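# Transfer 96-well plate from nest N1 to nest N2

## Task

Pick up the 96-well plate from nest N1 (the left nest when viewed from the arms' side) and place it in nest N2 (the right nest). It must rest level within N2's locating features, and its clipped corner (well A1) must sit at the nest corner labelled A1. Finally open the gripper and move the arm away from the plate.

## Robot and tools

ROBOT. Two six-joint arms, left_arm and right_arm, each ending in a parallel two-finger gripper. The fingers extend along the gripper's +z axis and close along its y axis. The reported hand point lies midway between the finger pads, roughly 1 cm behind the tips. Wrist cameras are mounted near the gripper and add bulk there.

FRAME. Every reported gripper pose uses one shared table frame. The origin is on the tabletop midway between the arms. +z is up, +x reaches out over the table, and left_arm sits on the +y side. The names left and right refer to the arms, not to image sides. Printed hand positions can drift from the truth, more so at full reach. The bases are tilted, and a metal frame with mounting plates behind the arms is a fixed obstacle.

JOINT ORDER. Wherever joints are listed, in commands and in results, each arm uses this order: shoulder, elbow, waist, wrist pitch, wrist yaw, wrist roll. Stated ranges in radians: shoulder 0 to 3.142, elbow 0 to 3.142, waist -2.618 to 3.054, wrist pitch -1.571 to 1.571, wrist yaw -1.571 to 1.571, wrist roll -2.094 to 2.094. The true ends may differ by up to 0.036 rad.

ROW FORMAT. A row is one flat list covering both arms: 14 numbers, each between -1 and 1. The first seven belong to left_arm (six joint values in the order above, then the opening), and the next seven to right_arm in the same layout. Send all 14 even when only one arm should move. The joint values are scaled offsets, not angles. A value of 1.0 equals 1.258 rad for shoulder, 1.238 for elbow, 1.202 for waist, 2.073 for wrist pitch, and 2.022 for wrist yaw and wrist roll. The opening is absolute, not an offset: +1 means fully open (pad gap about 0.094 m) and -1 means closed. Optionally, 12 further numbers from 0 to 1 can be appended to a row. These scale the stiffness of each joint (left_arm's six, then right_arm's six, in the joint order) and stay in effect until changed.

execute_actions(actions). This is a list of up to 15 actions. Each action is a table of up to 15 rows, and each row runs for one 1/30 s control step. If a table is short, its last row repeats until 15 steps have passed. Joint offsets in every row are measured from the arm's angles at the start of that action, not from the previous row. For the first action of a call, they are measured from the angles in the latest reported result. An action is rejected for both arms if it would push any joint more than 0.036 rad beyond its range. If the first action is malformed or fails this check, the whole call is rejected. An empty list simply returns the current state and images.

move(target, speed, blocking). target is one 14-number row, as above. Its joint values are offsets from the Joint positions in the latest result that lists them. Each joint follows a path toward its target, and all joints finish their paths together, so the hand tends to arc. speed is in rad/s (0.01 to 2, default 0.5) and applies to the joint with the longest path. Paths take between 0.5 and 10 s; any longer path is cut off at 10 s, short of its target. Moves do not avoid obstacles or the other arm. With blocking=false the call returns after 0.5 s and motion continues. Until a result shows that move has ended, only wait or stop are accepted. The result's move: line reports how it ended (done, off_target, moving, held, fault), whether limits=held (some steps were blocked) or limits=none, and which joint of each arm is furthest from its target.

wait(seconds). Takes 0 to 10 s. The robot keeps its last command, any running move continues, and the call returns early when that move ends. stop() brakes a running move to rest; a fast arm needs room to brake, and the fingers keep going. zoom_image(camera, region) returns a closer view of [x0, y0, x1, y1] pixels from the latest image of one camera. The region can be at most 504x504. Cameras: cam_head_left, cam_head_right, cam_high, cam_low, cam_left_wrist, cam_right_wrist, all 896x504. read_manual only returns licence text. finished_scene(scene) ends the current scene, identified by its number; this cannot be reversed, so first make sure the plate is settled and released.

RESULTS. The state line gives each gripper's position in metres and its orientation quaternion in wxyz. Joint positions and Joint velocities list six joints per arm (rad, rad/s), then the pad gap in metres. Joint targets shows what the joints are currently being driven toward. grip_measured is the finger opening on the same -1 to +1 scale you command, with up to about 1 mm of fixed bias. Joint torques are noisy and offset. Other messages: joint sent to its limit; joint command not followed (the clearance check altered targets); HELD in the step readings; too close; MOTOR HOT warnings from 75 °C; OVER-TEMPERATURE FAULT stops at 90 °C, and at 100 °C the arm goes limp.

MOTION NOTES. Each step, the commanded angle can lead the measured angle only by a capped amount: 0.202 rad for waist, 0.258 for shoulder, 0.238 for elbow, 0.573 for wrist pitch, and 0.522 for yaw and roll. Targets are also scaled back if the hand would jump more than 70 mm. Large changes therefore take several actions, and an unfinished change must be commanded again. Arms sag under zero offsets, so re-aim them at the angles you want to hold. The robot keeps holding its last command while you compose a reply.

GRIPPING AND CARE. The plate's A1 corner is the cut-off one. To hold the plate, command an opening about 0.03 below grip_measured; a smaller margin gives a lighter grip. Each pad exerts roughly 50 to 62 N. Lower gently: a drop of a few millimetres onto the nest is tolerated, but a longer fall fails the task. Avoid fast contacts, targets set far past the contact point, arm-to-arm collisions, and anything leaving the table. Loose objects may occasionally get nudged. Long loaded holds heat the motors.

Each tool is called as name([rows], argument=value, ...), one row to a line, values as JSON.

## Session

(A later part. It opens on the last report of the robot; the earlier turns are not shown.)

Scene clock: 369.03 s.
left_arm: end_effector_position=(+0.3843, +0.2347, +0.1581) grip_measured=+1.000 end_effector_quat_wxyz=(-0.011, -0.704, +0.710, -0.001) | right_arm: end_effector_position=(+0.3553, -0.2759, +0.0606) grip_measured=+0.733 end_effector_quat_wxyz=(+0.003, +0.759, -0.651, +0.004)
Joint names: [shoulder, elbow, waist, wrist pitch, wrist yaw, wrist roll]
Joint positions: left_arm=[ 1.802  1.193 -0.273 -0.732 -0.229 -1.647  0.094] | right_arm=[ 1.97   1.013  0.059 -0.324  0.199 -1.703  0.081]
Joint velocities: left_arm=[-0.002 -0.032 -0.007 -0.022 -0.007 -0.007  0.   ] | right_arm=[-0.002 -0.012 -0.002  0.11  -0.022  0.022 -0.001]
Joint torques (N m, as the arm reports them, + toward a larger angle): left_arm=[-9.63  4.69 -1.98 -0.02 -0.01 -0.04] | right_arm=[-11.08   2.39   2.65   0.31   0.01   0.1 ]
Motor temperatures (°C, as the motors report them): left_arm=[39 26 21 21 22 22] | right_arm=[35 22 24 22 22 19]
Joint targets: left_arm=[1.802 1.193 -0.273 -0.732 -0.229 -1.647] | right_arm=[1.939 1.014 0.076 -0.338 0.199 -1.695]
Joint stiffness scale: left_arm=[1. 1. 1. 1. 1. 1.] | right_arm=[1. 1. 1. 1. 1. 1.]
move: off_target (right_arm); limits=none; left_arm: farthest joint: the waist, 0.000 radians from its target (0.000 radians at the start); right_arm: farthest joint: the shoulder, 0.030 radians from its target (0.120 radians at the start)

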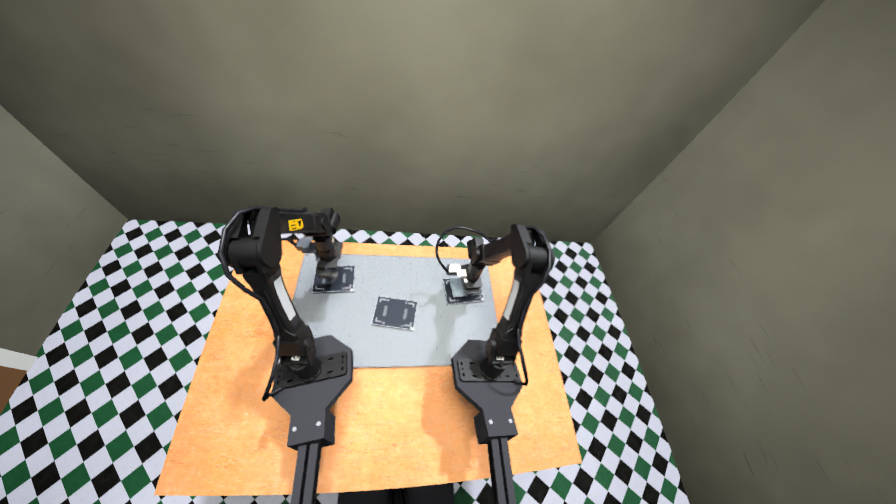

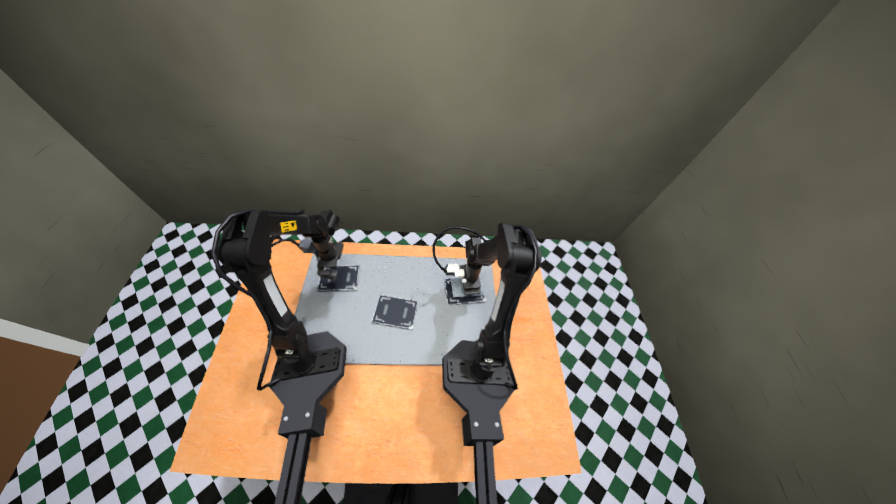

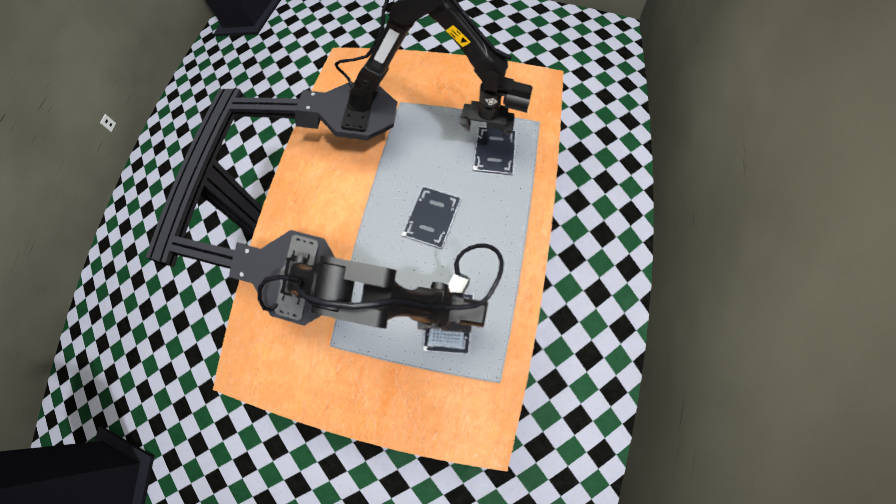

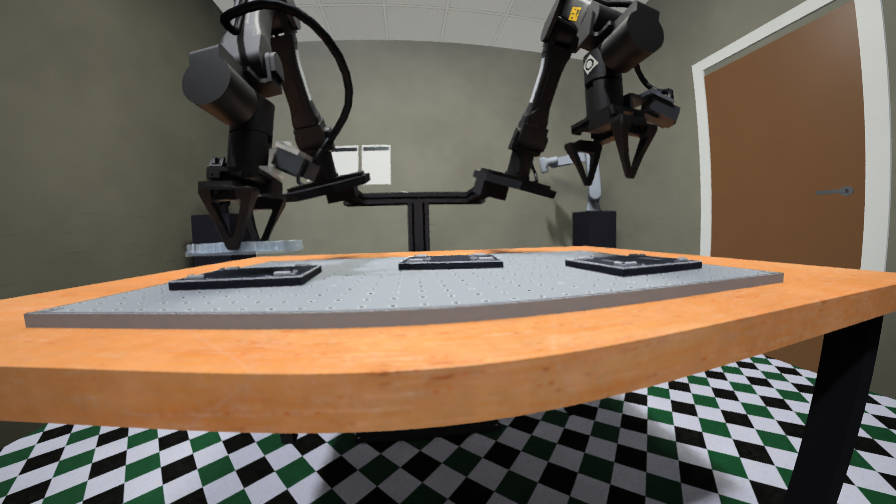

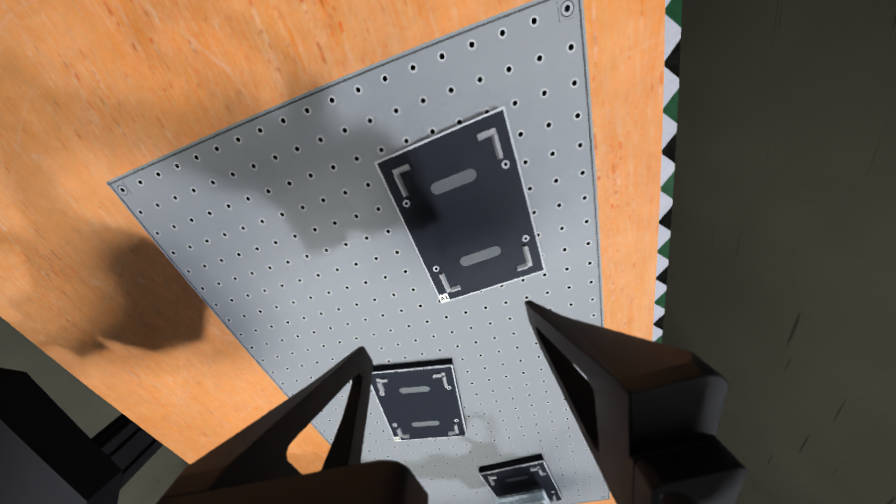

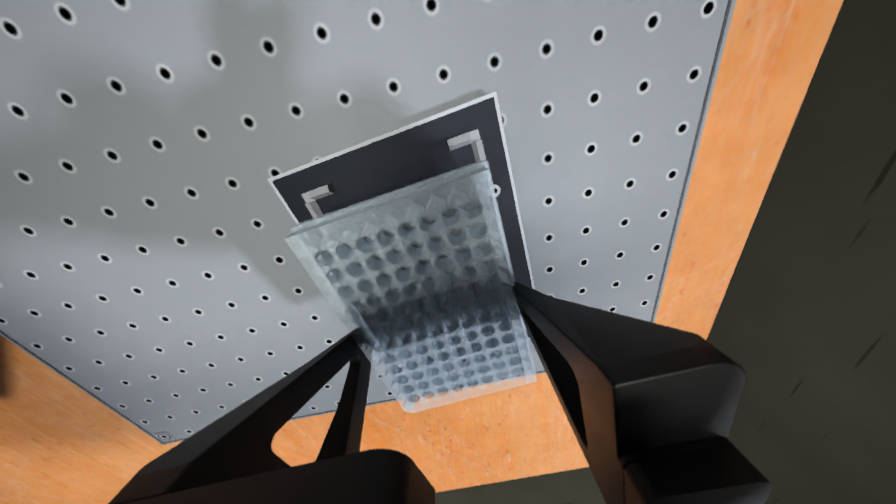

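move(target=[0,0,0,0,0,0,1, 0.396,0.672,0.4587,-0.2171,0.0603,0.348,0.71], speed=0.4)

Scene clock: 392.70 s.
left_arm: end_effector_position=(+0.3843, +0.2347, +0.1581) grip_measured=+1.000 end_effector_quat_wxyz=(-0.011, -0.704, +0.710, -0.001) | right_arm: end_effector_position=(+0.4100, -0.0315, +0.0709) grip_measured=+0.733 end_effector_quat_wxyz=(+0.002, +0.708, -0.706, +0.003)
Joint names: [shoulder, elbow, waist, wrist pitch, wrist yaw, wrist roll]
Joint positions: left_arm=[ 1.802  1.193 -0.273 -0.732 -0.229 -1.647  0.094] | right_arm=[ 2.467  1.809  0.6   -0.765  0.317 -1.008  0.081]
Joint velocities: left_arm=[ 0.002 -0.007 -0.007 -0.007 -0.037 -0.007  0.   ] | right_arm=[-0.007 -0.007  0.002 -0.022 -0.081 -0.066  0.001]
Joint torques (N m, as the arm reports them, + toward a larger angle): left_arm=[-9.62  4.68 -1.98 -0.02 -0.01 -0.04] | right_arm=[-11.73   5.99   4.11   0.34   0.04   0.12]
Motor temperatures (°C, as the motors report them): left_arm=[39 26 21 21 22 22] | right_arm=[37 23 24 22 22 19]
Joint targets: left_arm=[1.802 1.193 -0.273 -0.732 -0.229 -1.647] | right_arm=[2.468 1.845 0.611 -0.774 0.321 -0.999]
Joint stiffness scale: left_arm=[1. 1. 1. 1. 1. 1.] | right_arm=[1. 1. 1. 1. 1. 1.]
move: off_target (right_arm); limits=none; left_arm: farthest joint: the waist, 0.000 radians from its target (0.000 radians at the start); right_arm: farthest joint: the elbow, 0.036 radians from its target (0.832 radians at the start)

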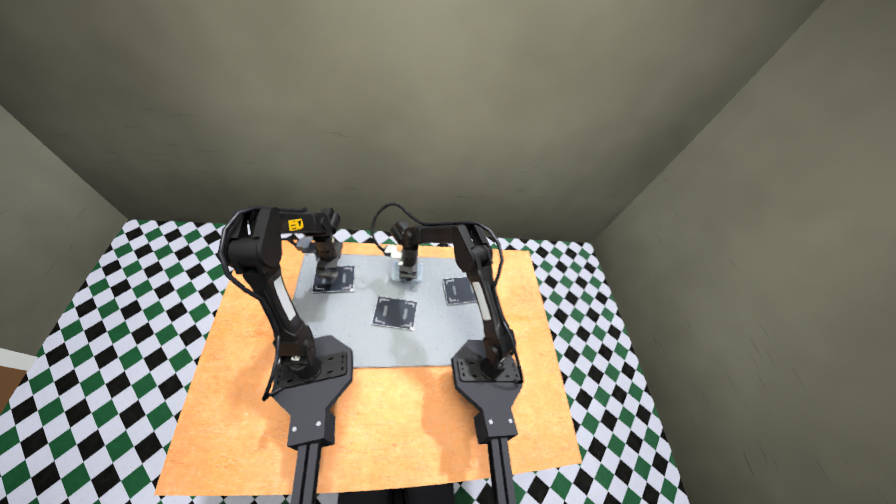

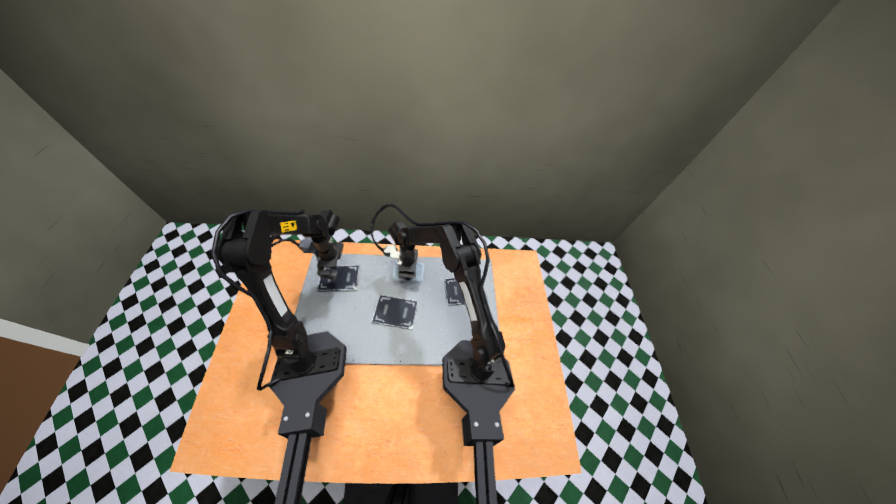

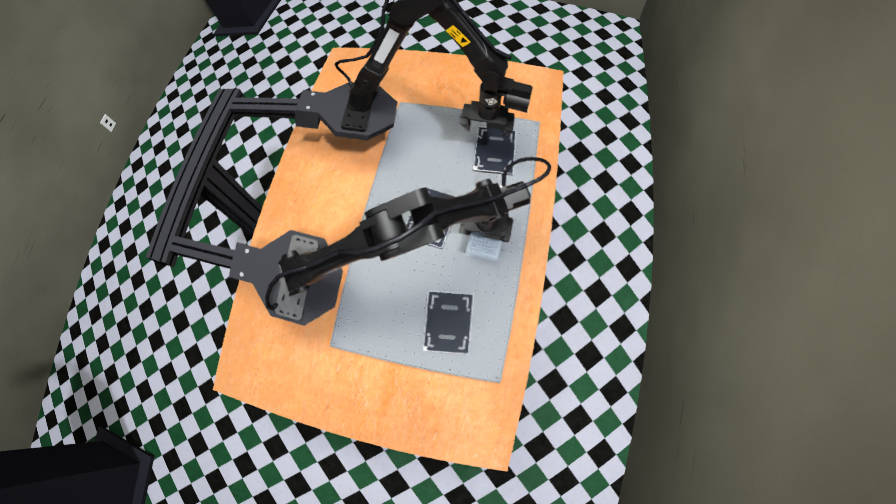

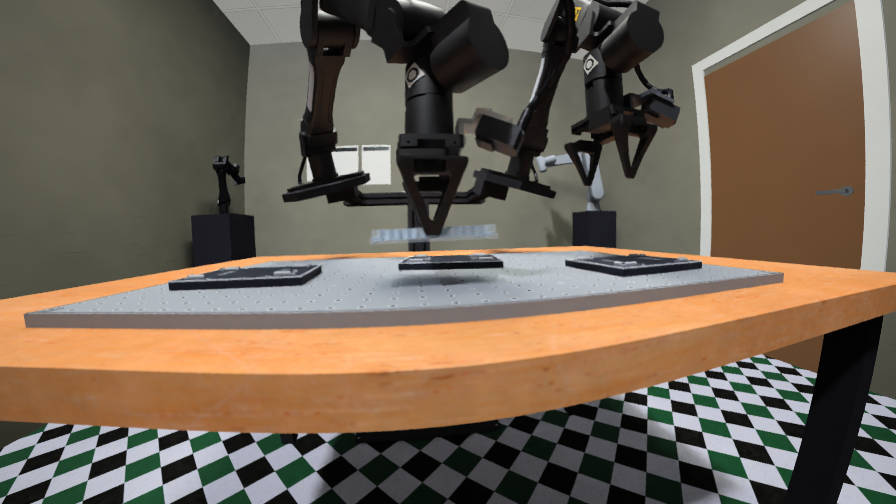

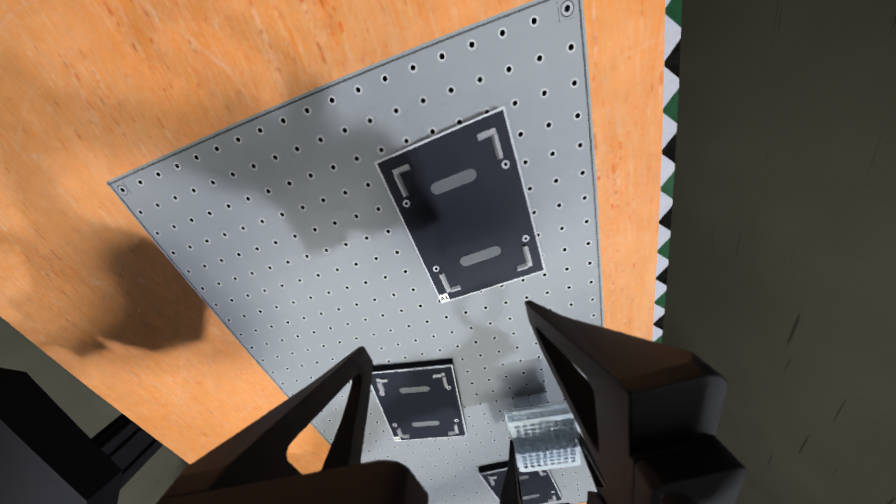

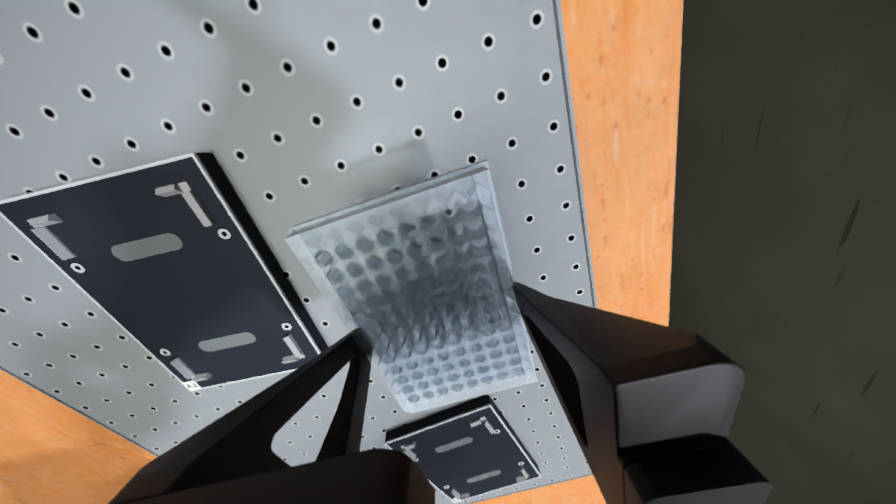

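zoom_image(camera="cam_low", region=[350, 150, 530, 280])

Region (350, 150, 530, 280) of cam_low's 896x504 image, scaled by 2.800, with more detail than that image has.

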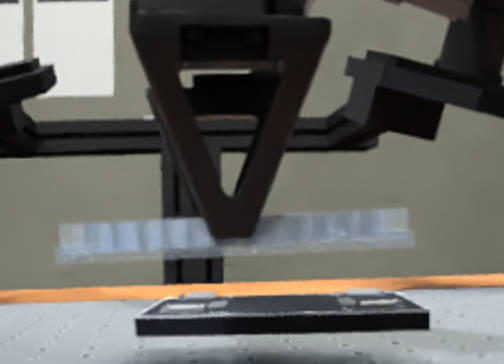

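move(target=[0,0,0,0,0,0,1, 0.064,0.029,-0.026,0.044,-0.008,-0.0153,0.71], speed=0.12)

Scene clock: 438.90 s.
left_arm: end_effector_position=(+0.3843, +0.2347, +0.1581) grip_measured=+1.000 end_effector_quat_wxyz=(-0.011, -0.704, +0.710, -0.001) | right_arm: end_effector_position=(+0.4079, -0.0370, +0.0319) grip_measured=+0.733 end_effector_quat_wxyz=(+0.009, +0.706, -0.708, +0.002)
Joint names: [shoulder, elbow, waist, wrist pitch, wrist yaw, wrist roll]
Joint positions: left_arm=[ 1.802  1.193 -0.273 -0.732 -0.229 -1.647  0.094] | right_arm=[ 2.549  1.809  0.568 -0.687  0.314 -1.031  0.081]
Joint velocities: left_arm=[-0.002 -0.012 -0.012  0.007 -0.022  0.022  0.   ] | right_arm=[-0.012  0.002 -0.002 -0.022 -0.051 -0.095 -0.   ]
Joint torques (N m, as the arm reports them, + toward a larger angle): left_arm=[-9.62  4.68 -1.97 -0.02 -0.01 -0.03] | right_arm=[-12.02   5.74   3.43   0.57  -0.14  -0.03]
Motor temperatures (°C, as the motors report them): left_arm=[39 26 21 21 22 22] | right_arm=[40 24 25 21 22 19]
Joint targets: left_arm=[1.802 1.193 -0.273 -0.732 -0.229 -1.647] | right_arm=[2.547 1.845 0.568 -0.674 0.301 -1.039]
Joint stiffness scale: left_arm=[1. 1. 1. 1. 1. 1.] | right_arm=[1. 1. 1. 1. 1. 1.]
move: off_target (right_arm); limits=none; left_arm: farthest joint: the waist, 0.000 radians from its target (0.000 radians at the start); right_arm: farthest joint: the elbow, 0.036 radians from its target (0.036 radians at the start)

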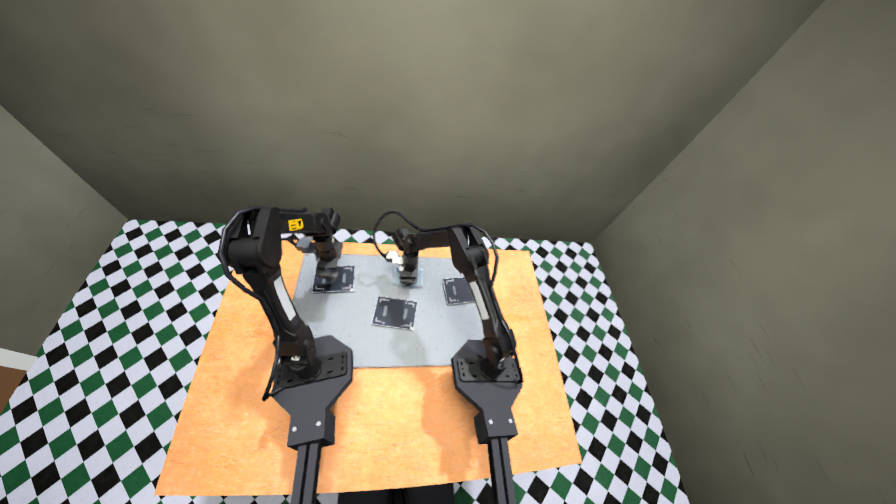

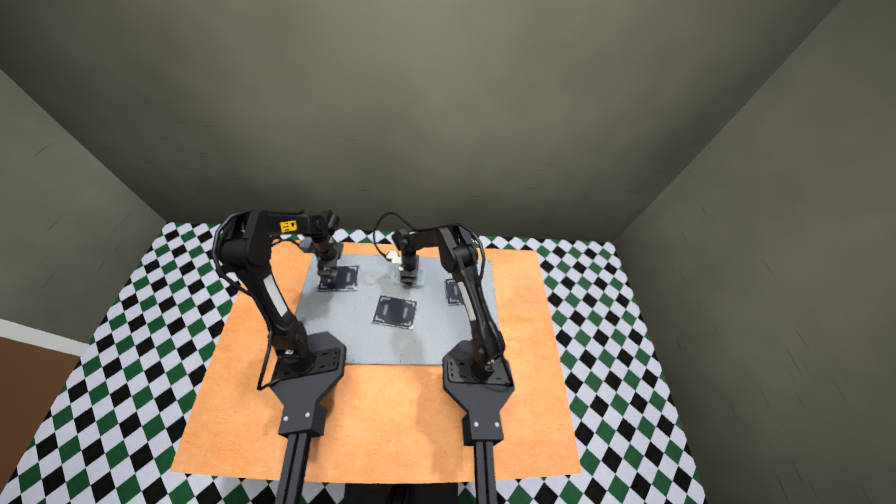

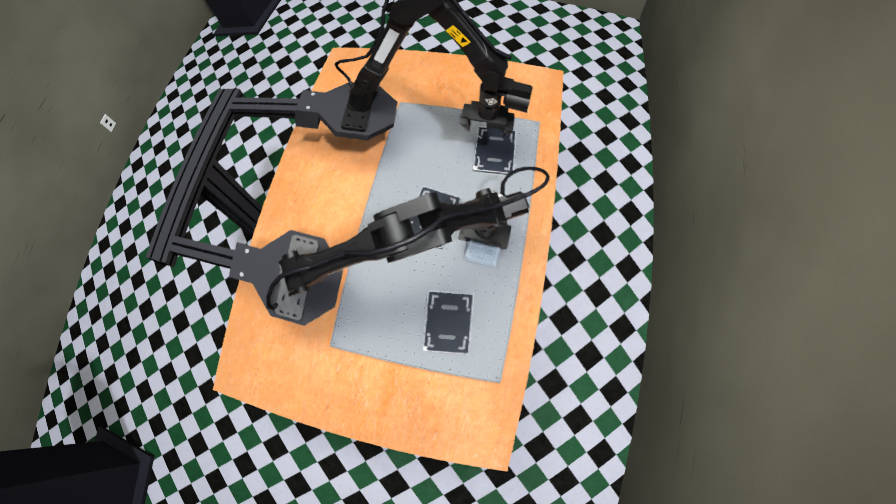

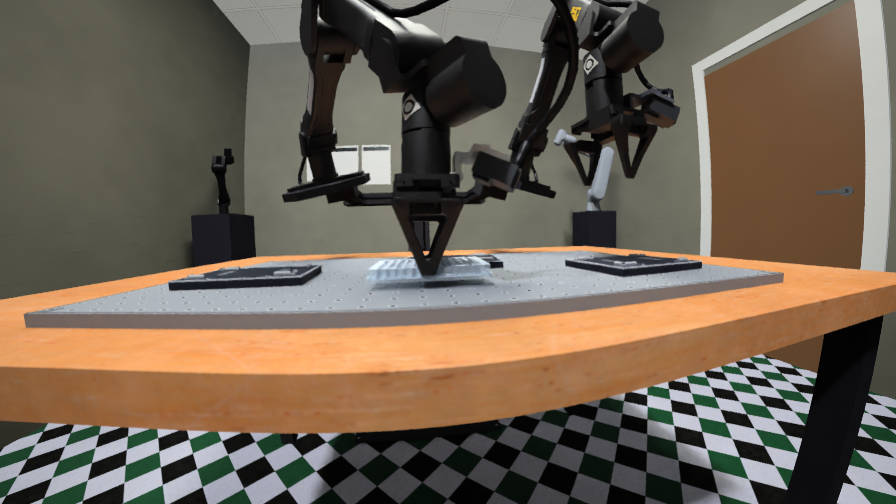

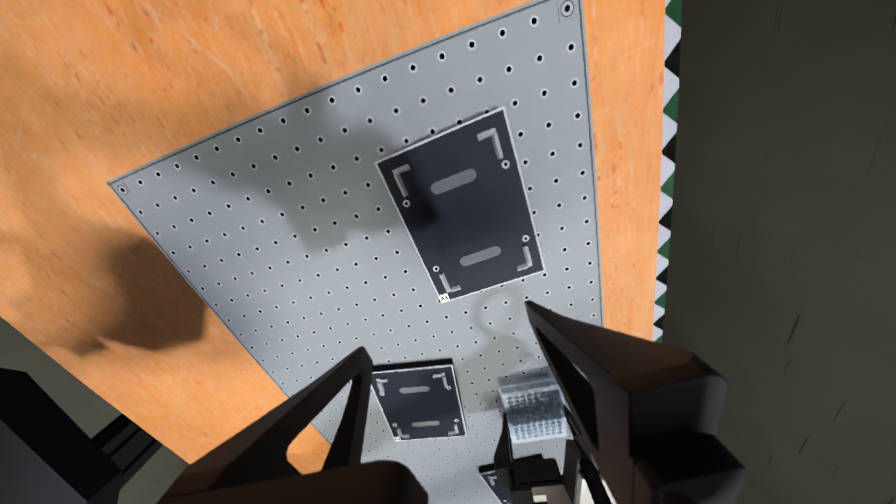

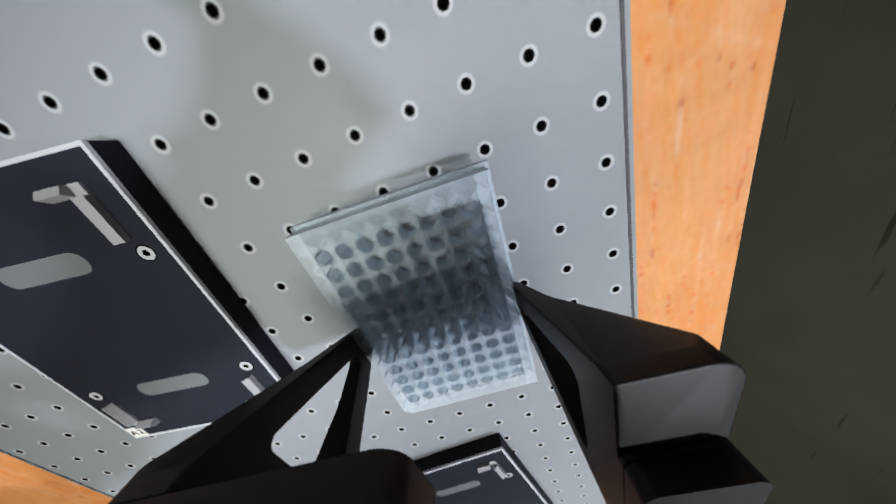

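zoom_image(camera="cam_low", region=[350, 200, 530, 310])

Region (350, 200, 530, 310) of cam_low's 896x504 image, scaled by 2.800, with more detail than that image has.

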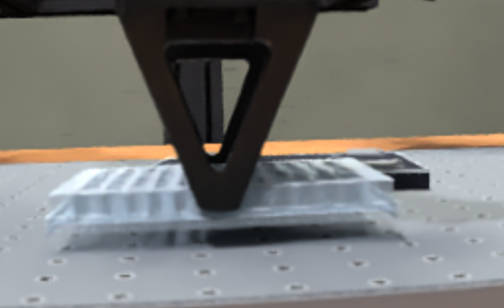

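move(target=[0,0,0,0,0,0,1, 0.016,0.029,-0.004,0.014,-0.004,-0.005,0.71], speed=0.04)

Scene clock: 448.00 s.
left_arm: end_effector_position=(+0.3843, +0.2347, +0.1581) grip_measured=+1.000 end_effector_quat_wxyz=(-0.011, -0.704, +0.710, -0.001) | right_arm: end_effector_position=(+0.4047, -0.0359, +0.0236) grip_measured=+0.733 end_effector_quat_wxyz=(+0.011, +0.707, -0.707, +0.002)
Joint names: [shoulder, elbow, waist, wrist pitch, wrist yaw, wrist roll]
Joint positions: left_arm=[ 1.802  1.193 -0.273 -0.732 -0.229 -1.647  0.094] | right_arm=[ 2.569  1.809  0.568 -0.672  0.314 -1.033  0.081]
Joint velocities: left_arm=[ 0.012 -0.017 -0.012  0.066  0.022 -0.007  0.   ] | right_arm=[ 0.007  0.002 -0.017  0.037 -0.007  0.022  0.   ]
Joint torques (N m, as the arm reports them, + toward a larger angle): left_arm=[-9.63  4.68 -1.99 -0.02 -0.01 -0.04] | right_arm=[-11.87   5.69   3.01   0.58  -0.09  -0.06]
Motor temperatures (°C, as the motors report them): left_arm=[39 26 21 21 22 22] | right_arm=[40 24 25 22 22 19]
Joint targets: left_arm=[1.802 1.193 -0.273 -0.732 -0.229 -1.647] | right_arm=[2.570 1.845 0.563 -0.658 0.306 -1.041]
Joint stiffness scale: left_arm=[1. 1. 1. 1. 1. 1.] | right_arm=[1. 1. 1. 1. 1. 1.]
move: off_target (right_arm); limits=none; left_arm: farthest joint: the waist, 0.000 radians from its target (0.000 radians at the start); right_arm: farthest joint: the elbow, 0.036 radians from its target (0.036 radians at the start)

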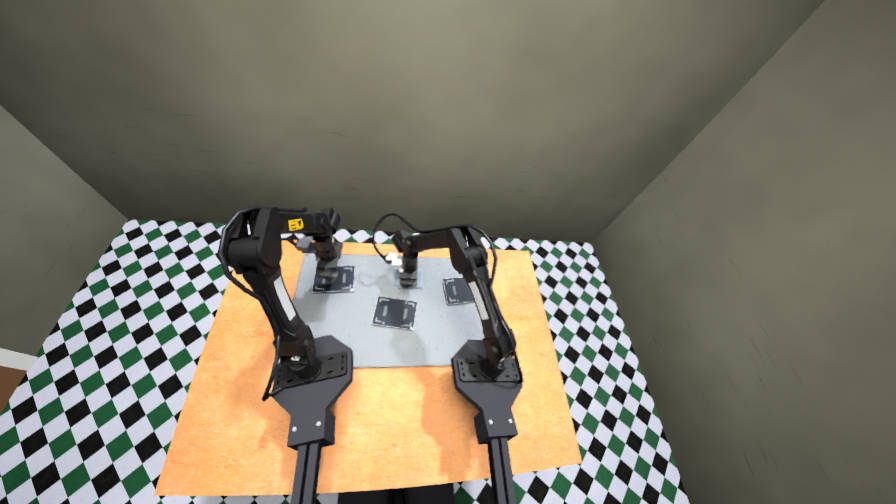

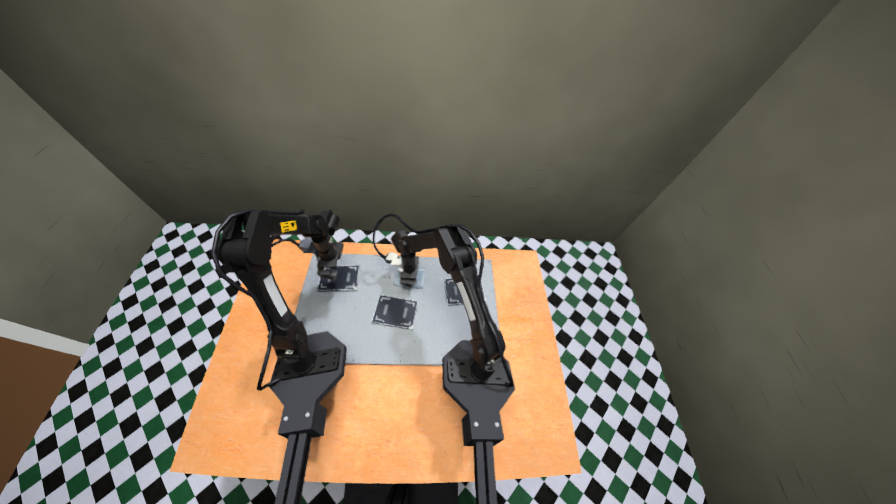

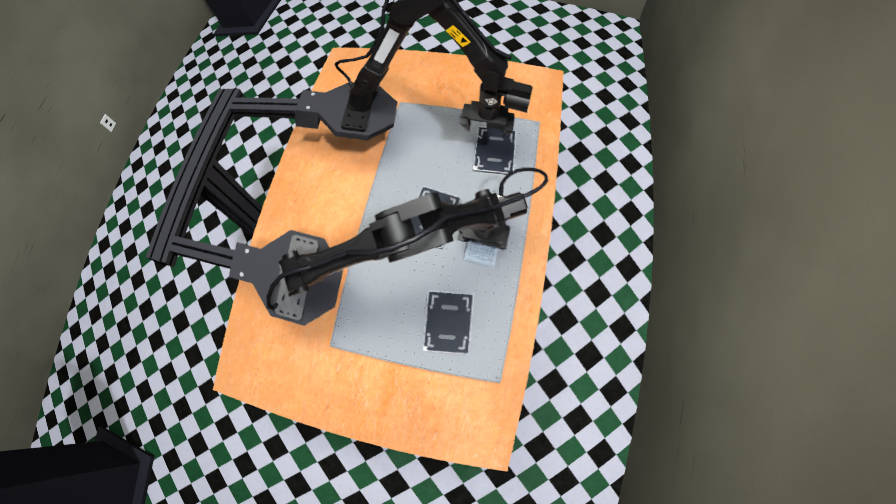

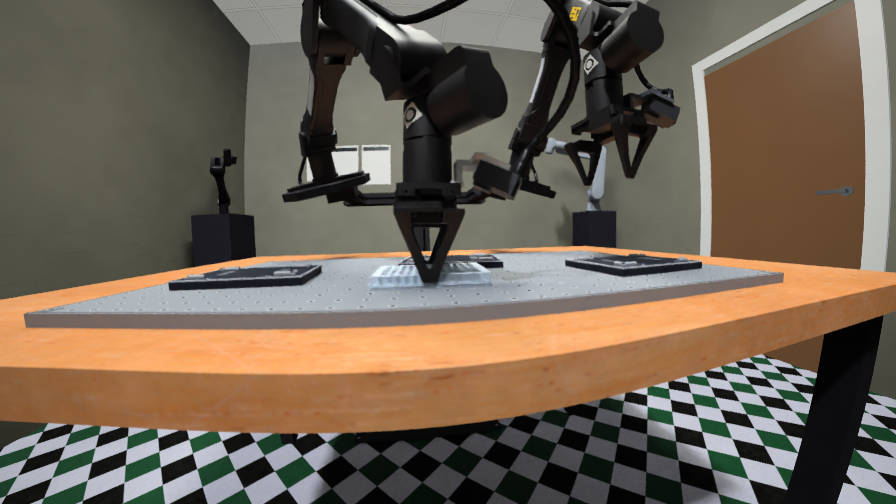

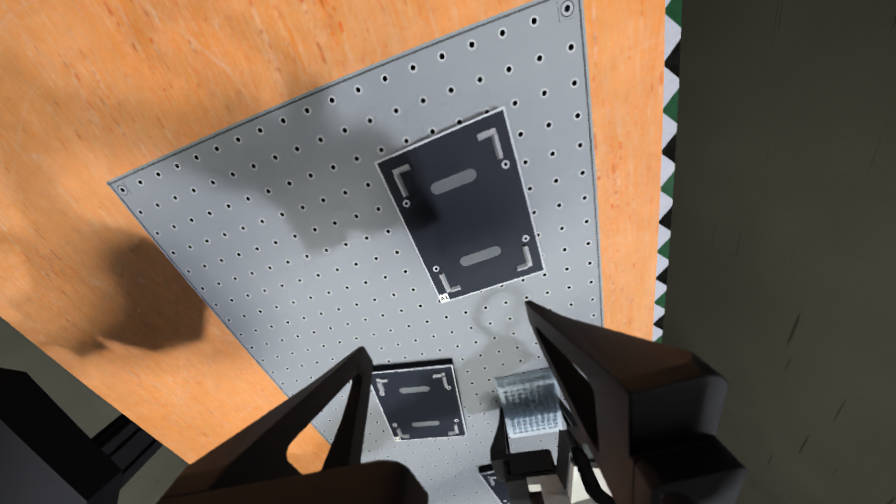

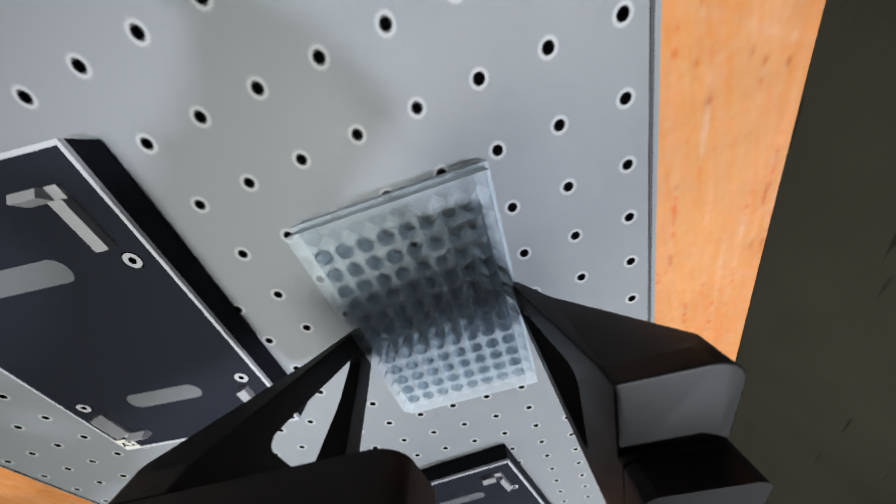

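zoom_image(camera="cam_low", region=[350, 220, 530, 310])

Region (350, 220, 530, 310) of cam_low's 896x504 image, scaled by 2.800, with more detail than that image has.

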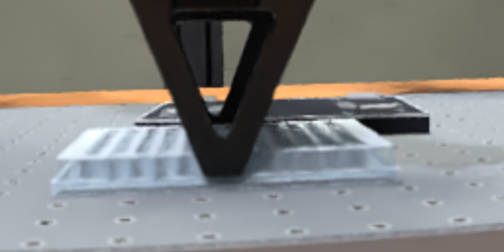

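execute_actions([
  [[0,0,0,0,0,0,1,0,0.029,-0.002,0.004,-0.002,-0.002,0.73],[0,0,0,0,0,0,1,0,0.029,-0.002,0.004,-0.002,-0.002,0.75],[0,0,0,0,0,0,1,0,0.029,-0.002,0.004,-0.002,-0.002,0.77],[0,0,0,0,0,0,1,0,0.029,-0.002,0.004,-0.002,-0.002,0.8],[0,0,0,0,0,0,1,0,0.029,-0.002,0.004,-0.002,-0.002,0.84],[0,0,0,0,0,0,1,0,0.029,-0.002,0.004,-0.002,-0.002,0.88],[0,0,0,0,0,0,1,0,0.029,-0.002,0.004,-0.002,-0.002,0.92],[0,0,0,0,0,0,1,0,0.029,-0.002,0.004,-0.002,-0.002,0.96],[0,0,0,0,0,0,1,0,0.029,-0.002,0.004,-0.002,-0.002,1.0]],
])

Scene clock: 458.73 s.
left_arm: end_effector_position=(+0.3843, +0.2347, +0.1581) grip_measured=+1.000 end_effector_quat_wxyz=(-0.011, -0.704, +0.710, -0.001) | right_arm: end_effector_position=(+0.4047, -0.0359, +0.0236) grip_measured=+1.000 end_effector_quat_wxyz=(+0.011, +0.707, -0.707, +0.002)
Joint names: [shoulder, elbow, waist, wrist pitch, wrist yaw, wrist roll]
Joint positions: left_arm=[ 1.802  1.193 -0.273 -0.732 -0.229 -1.647  0.094] | right_arm=[ 2.569  1.809  0.568 -0.672  0.314 -1.033  0.094]
Joint velocities: left_arm=[ 0.002  0.027 -0.022 -0.022 -0.022  0.022  0.   ] | right_arm=[-0.007  0.007  0.007 -0.007  0.051  0.022  0.   ]
Joint torques (N m, as the arm reports them, + toward a larger angle): left_arm=[-9.63  4.68 -1.98 -0.02 -0.01 -0.04] | right_arm=[-12.02   5.69   3.14   0.51  -0.04  -0.01]
Motor temperatures (°C, as the motors report them): left_arm=[39 26 21 21 22 22] | right_arm=[41 25 24 22 22 19]
Joint targets: left_arm=[1.802 1.193 -0.273 -0.732 -0.229 -1.647] | right_arm=[2.569 1.845 0.566 -0.664 0.310 -1.037]
Joint stiffness scale: left_arm=[1. 1. 1. 1. 1. 1.] | right_arm=[1. 1. 1. 1. 1. 1.]
Step readings (joint positions):
0: left_arm=[1.802 1.193 -0.273 -0.732 -0.229 -1.647] | right_arm=[2.569 1.809 0.568 -0.672 0.314 -1.033]
1: left_arm=[1.802 1.193 -0.273 -0.732 -0.229 -1.647] | right_arm=[2.569 1.809 0.568 -0.672 0.314 -1.033]
2: left_arm=[1.802 1.193 -0.273 -0.732 -0.229 -1.647] | right_arm=[2.569 1.809 0.568 -0.672 0.314 -1.033]
4: left_arm=[1.802 1.193 -0.273 -0.732 -0.229 -1.647] | right_arm=[2.569 1.809 0.568 -0.672 0.314 -1.033]
8: left_arm=[1.802 1.193 -0.273 -0.732 -0.229 -1.647] | right_arm=[2.569 1.809 0.568 -0.672 0.314 -1.033]
15: Joint positions above

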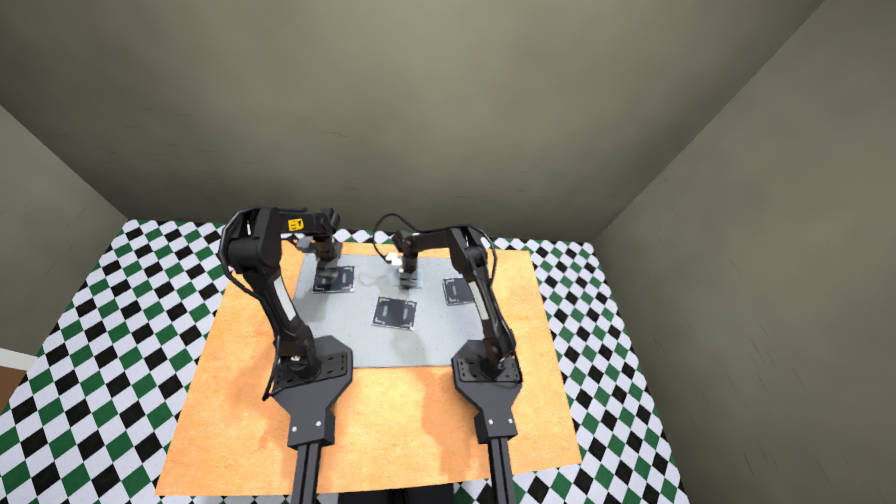

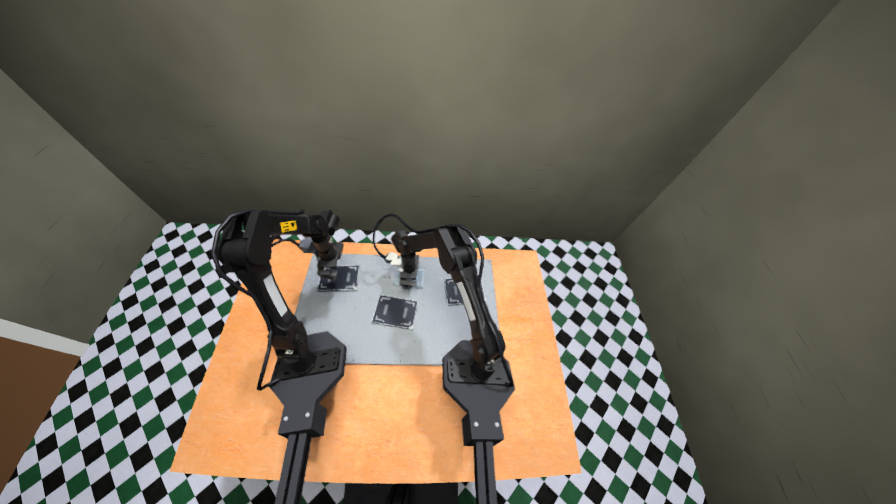

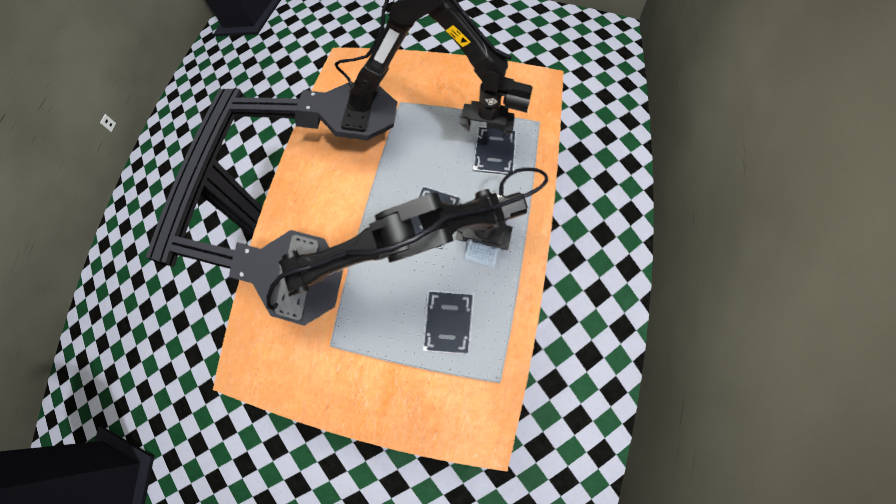

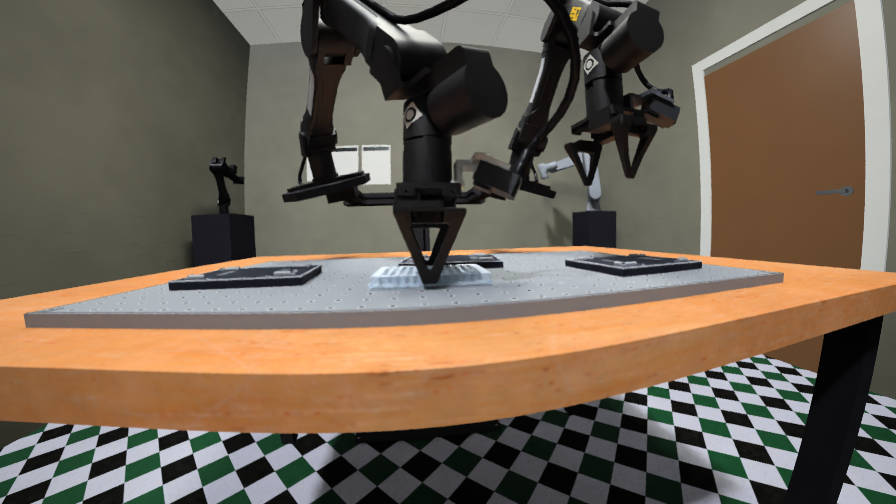

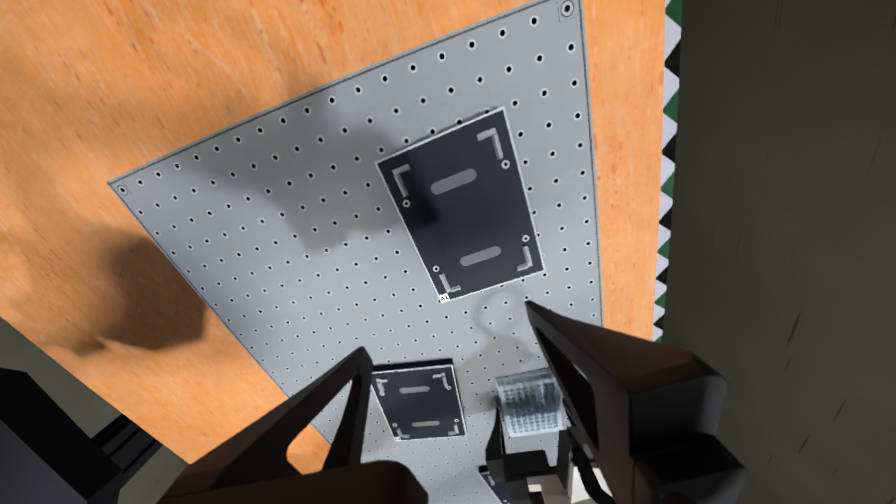

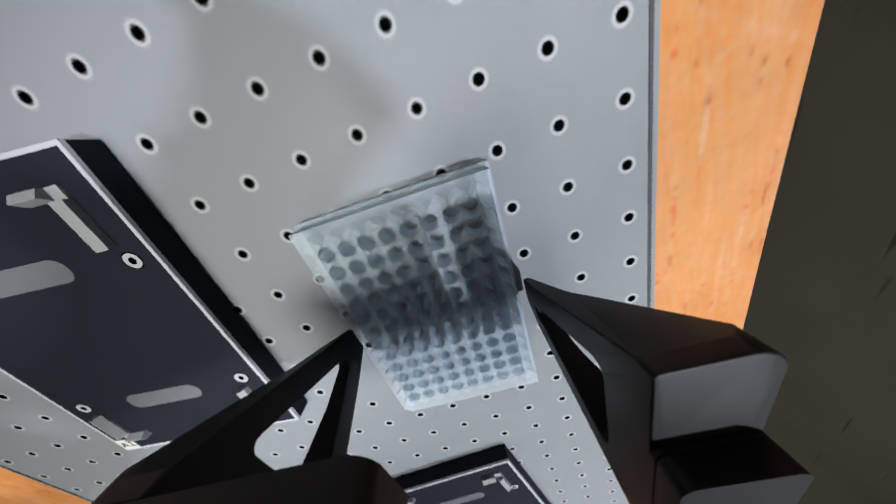

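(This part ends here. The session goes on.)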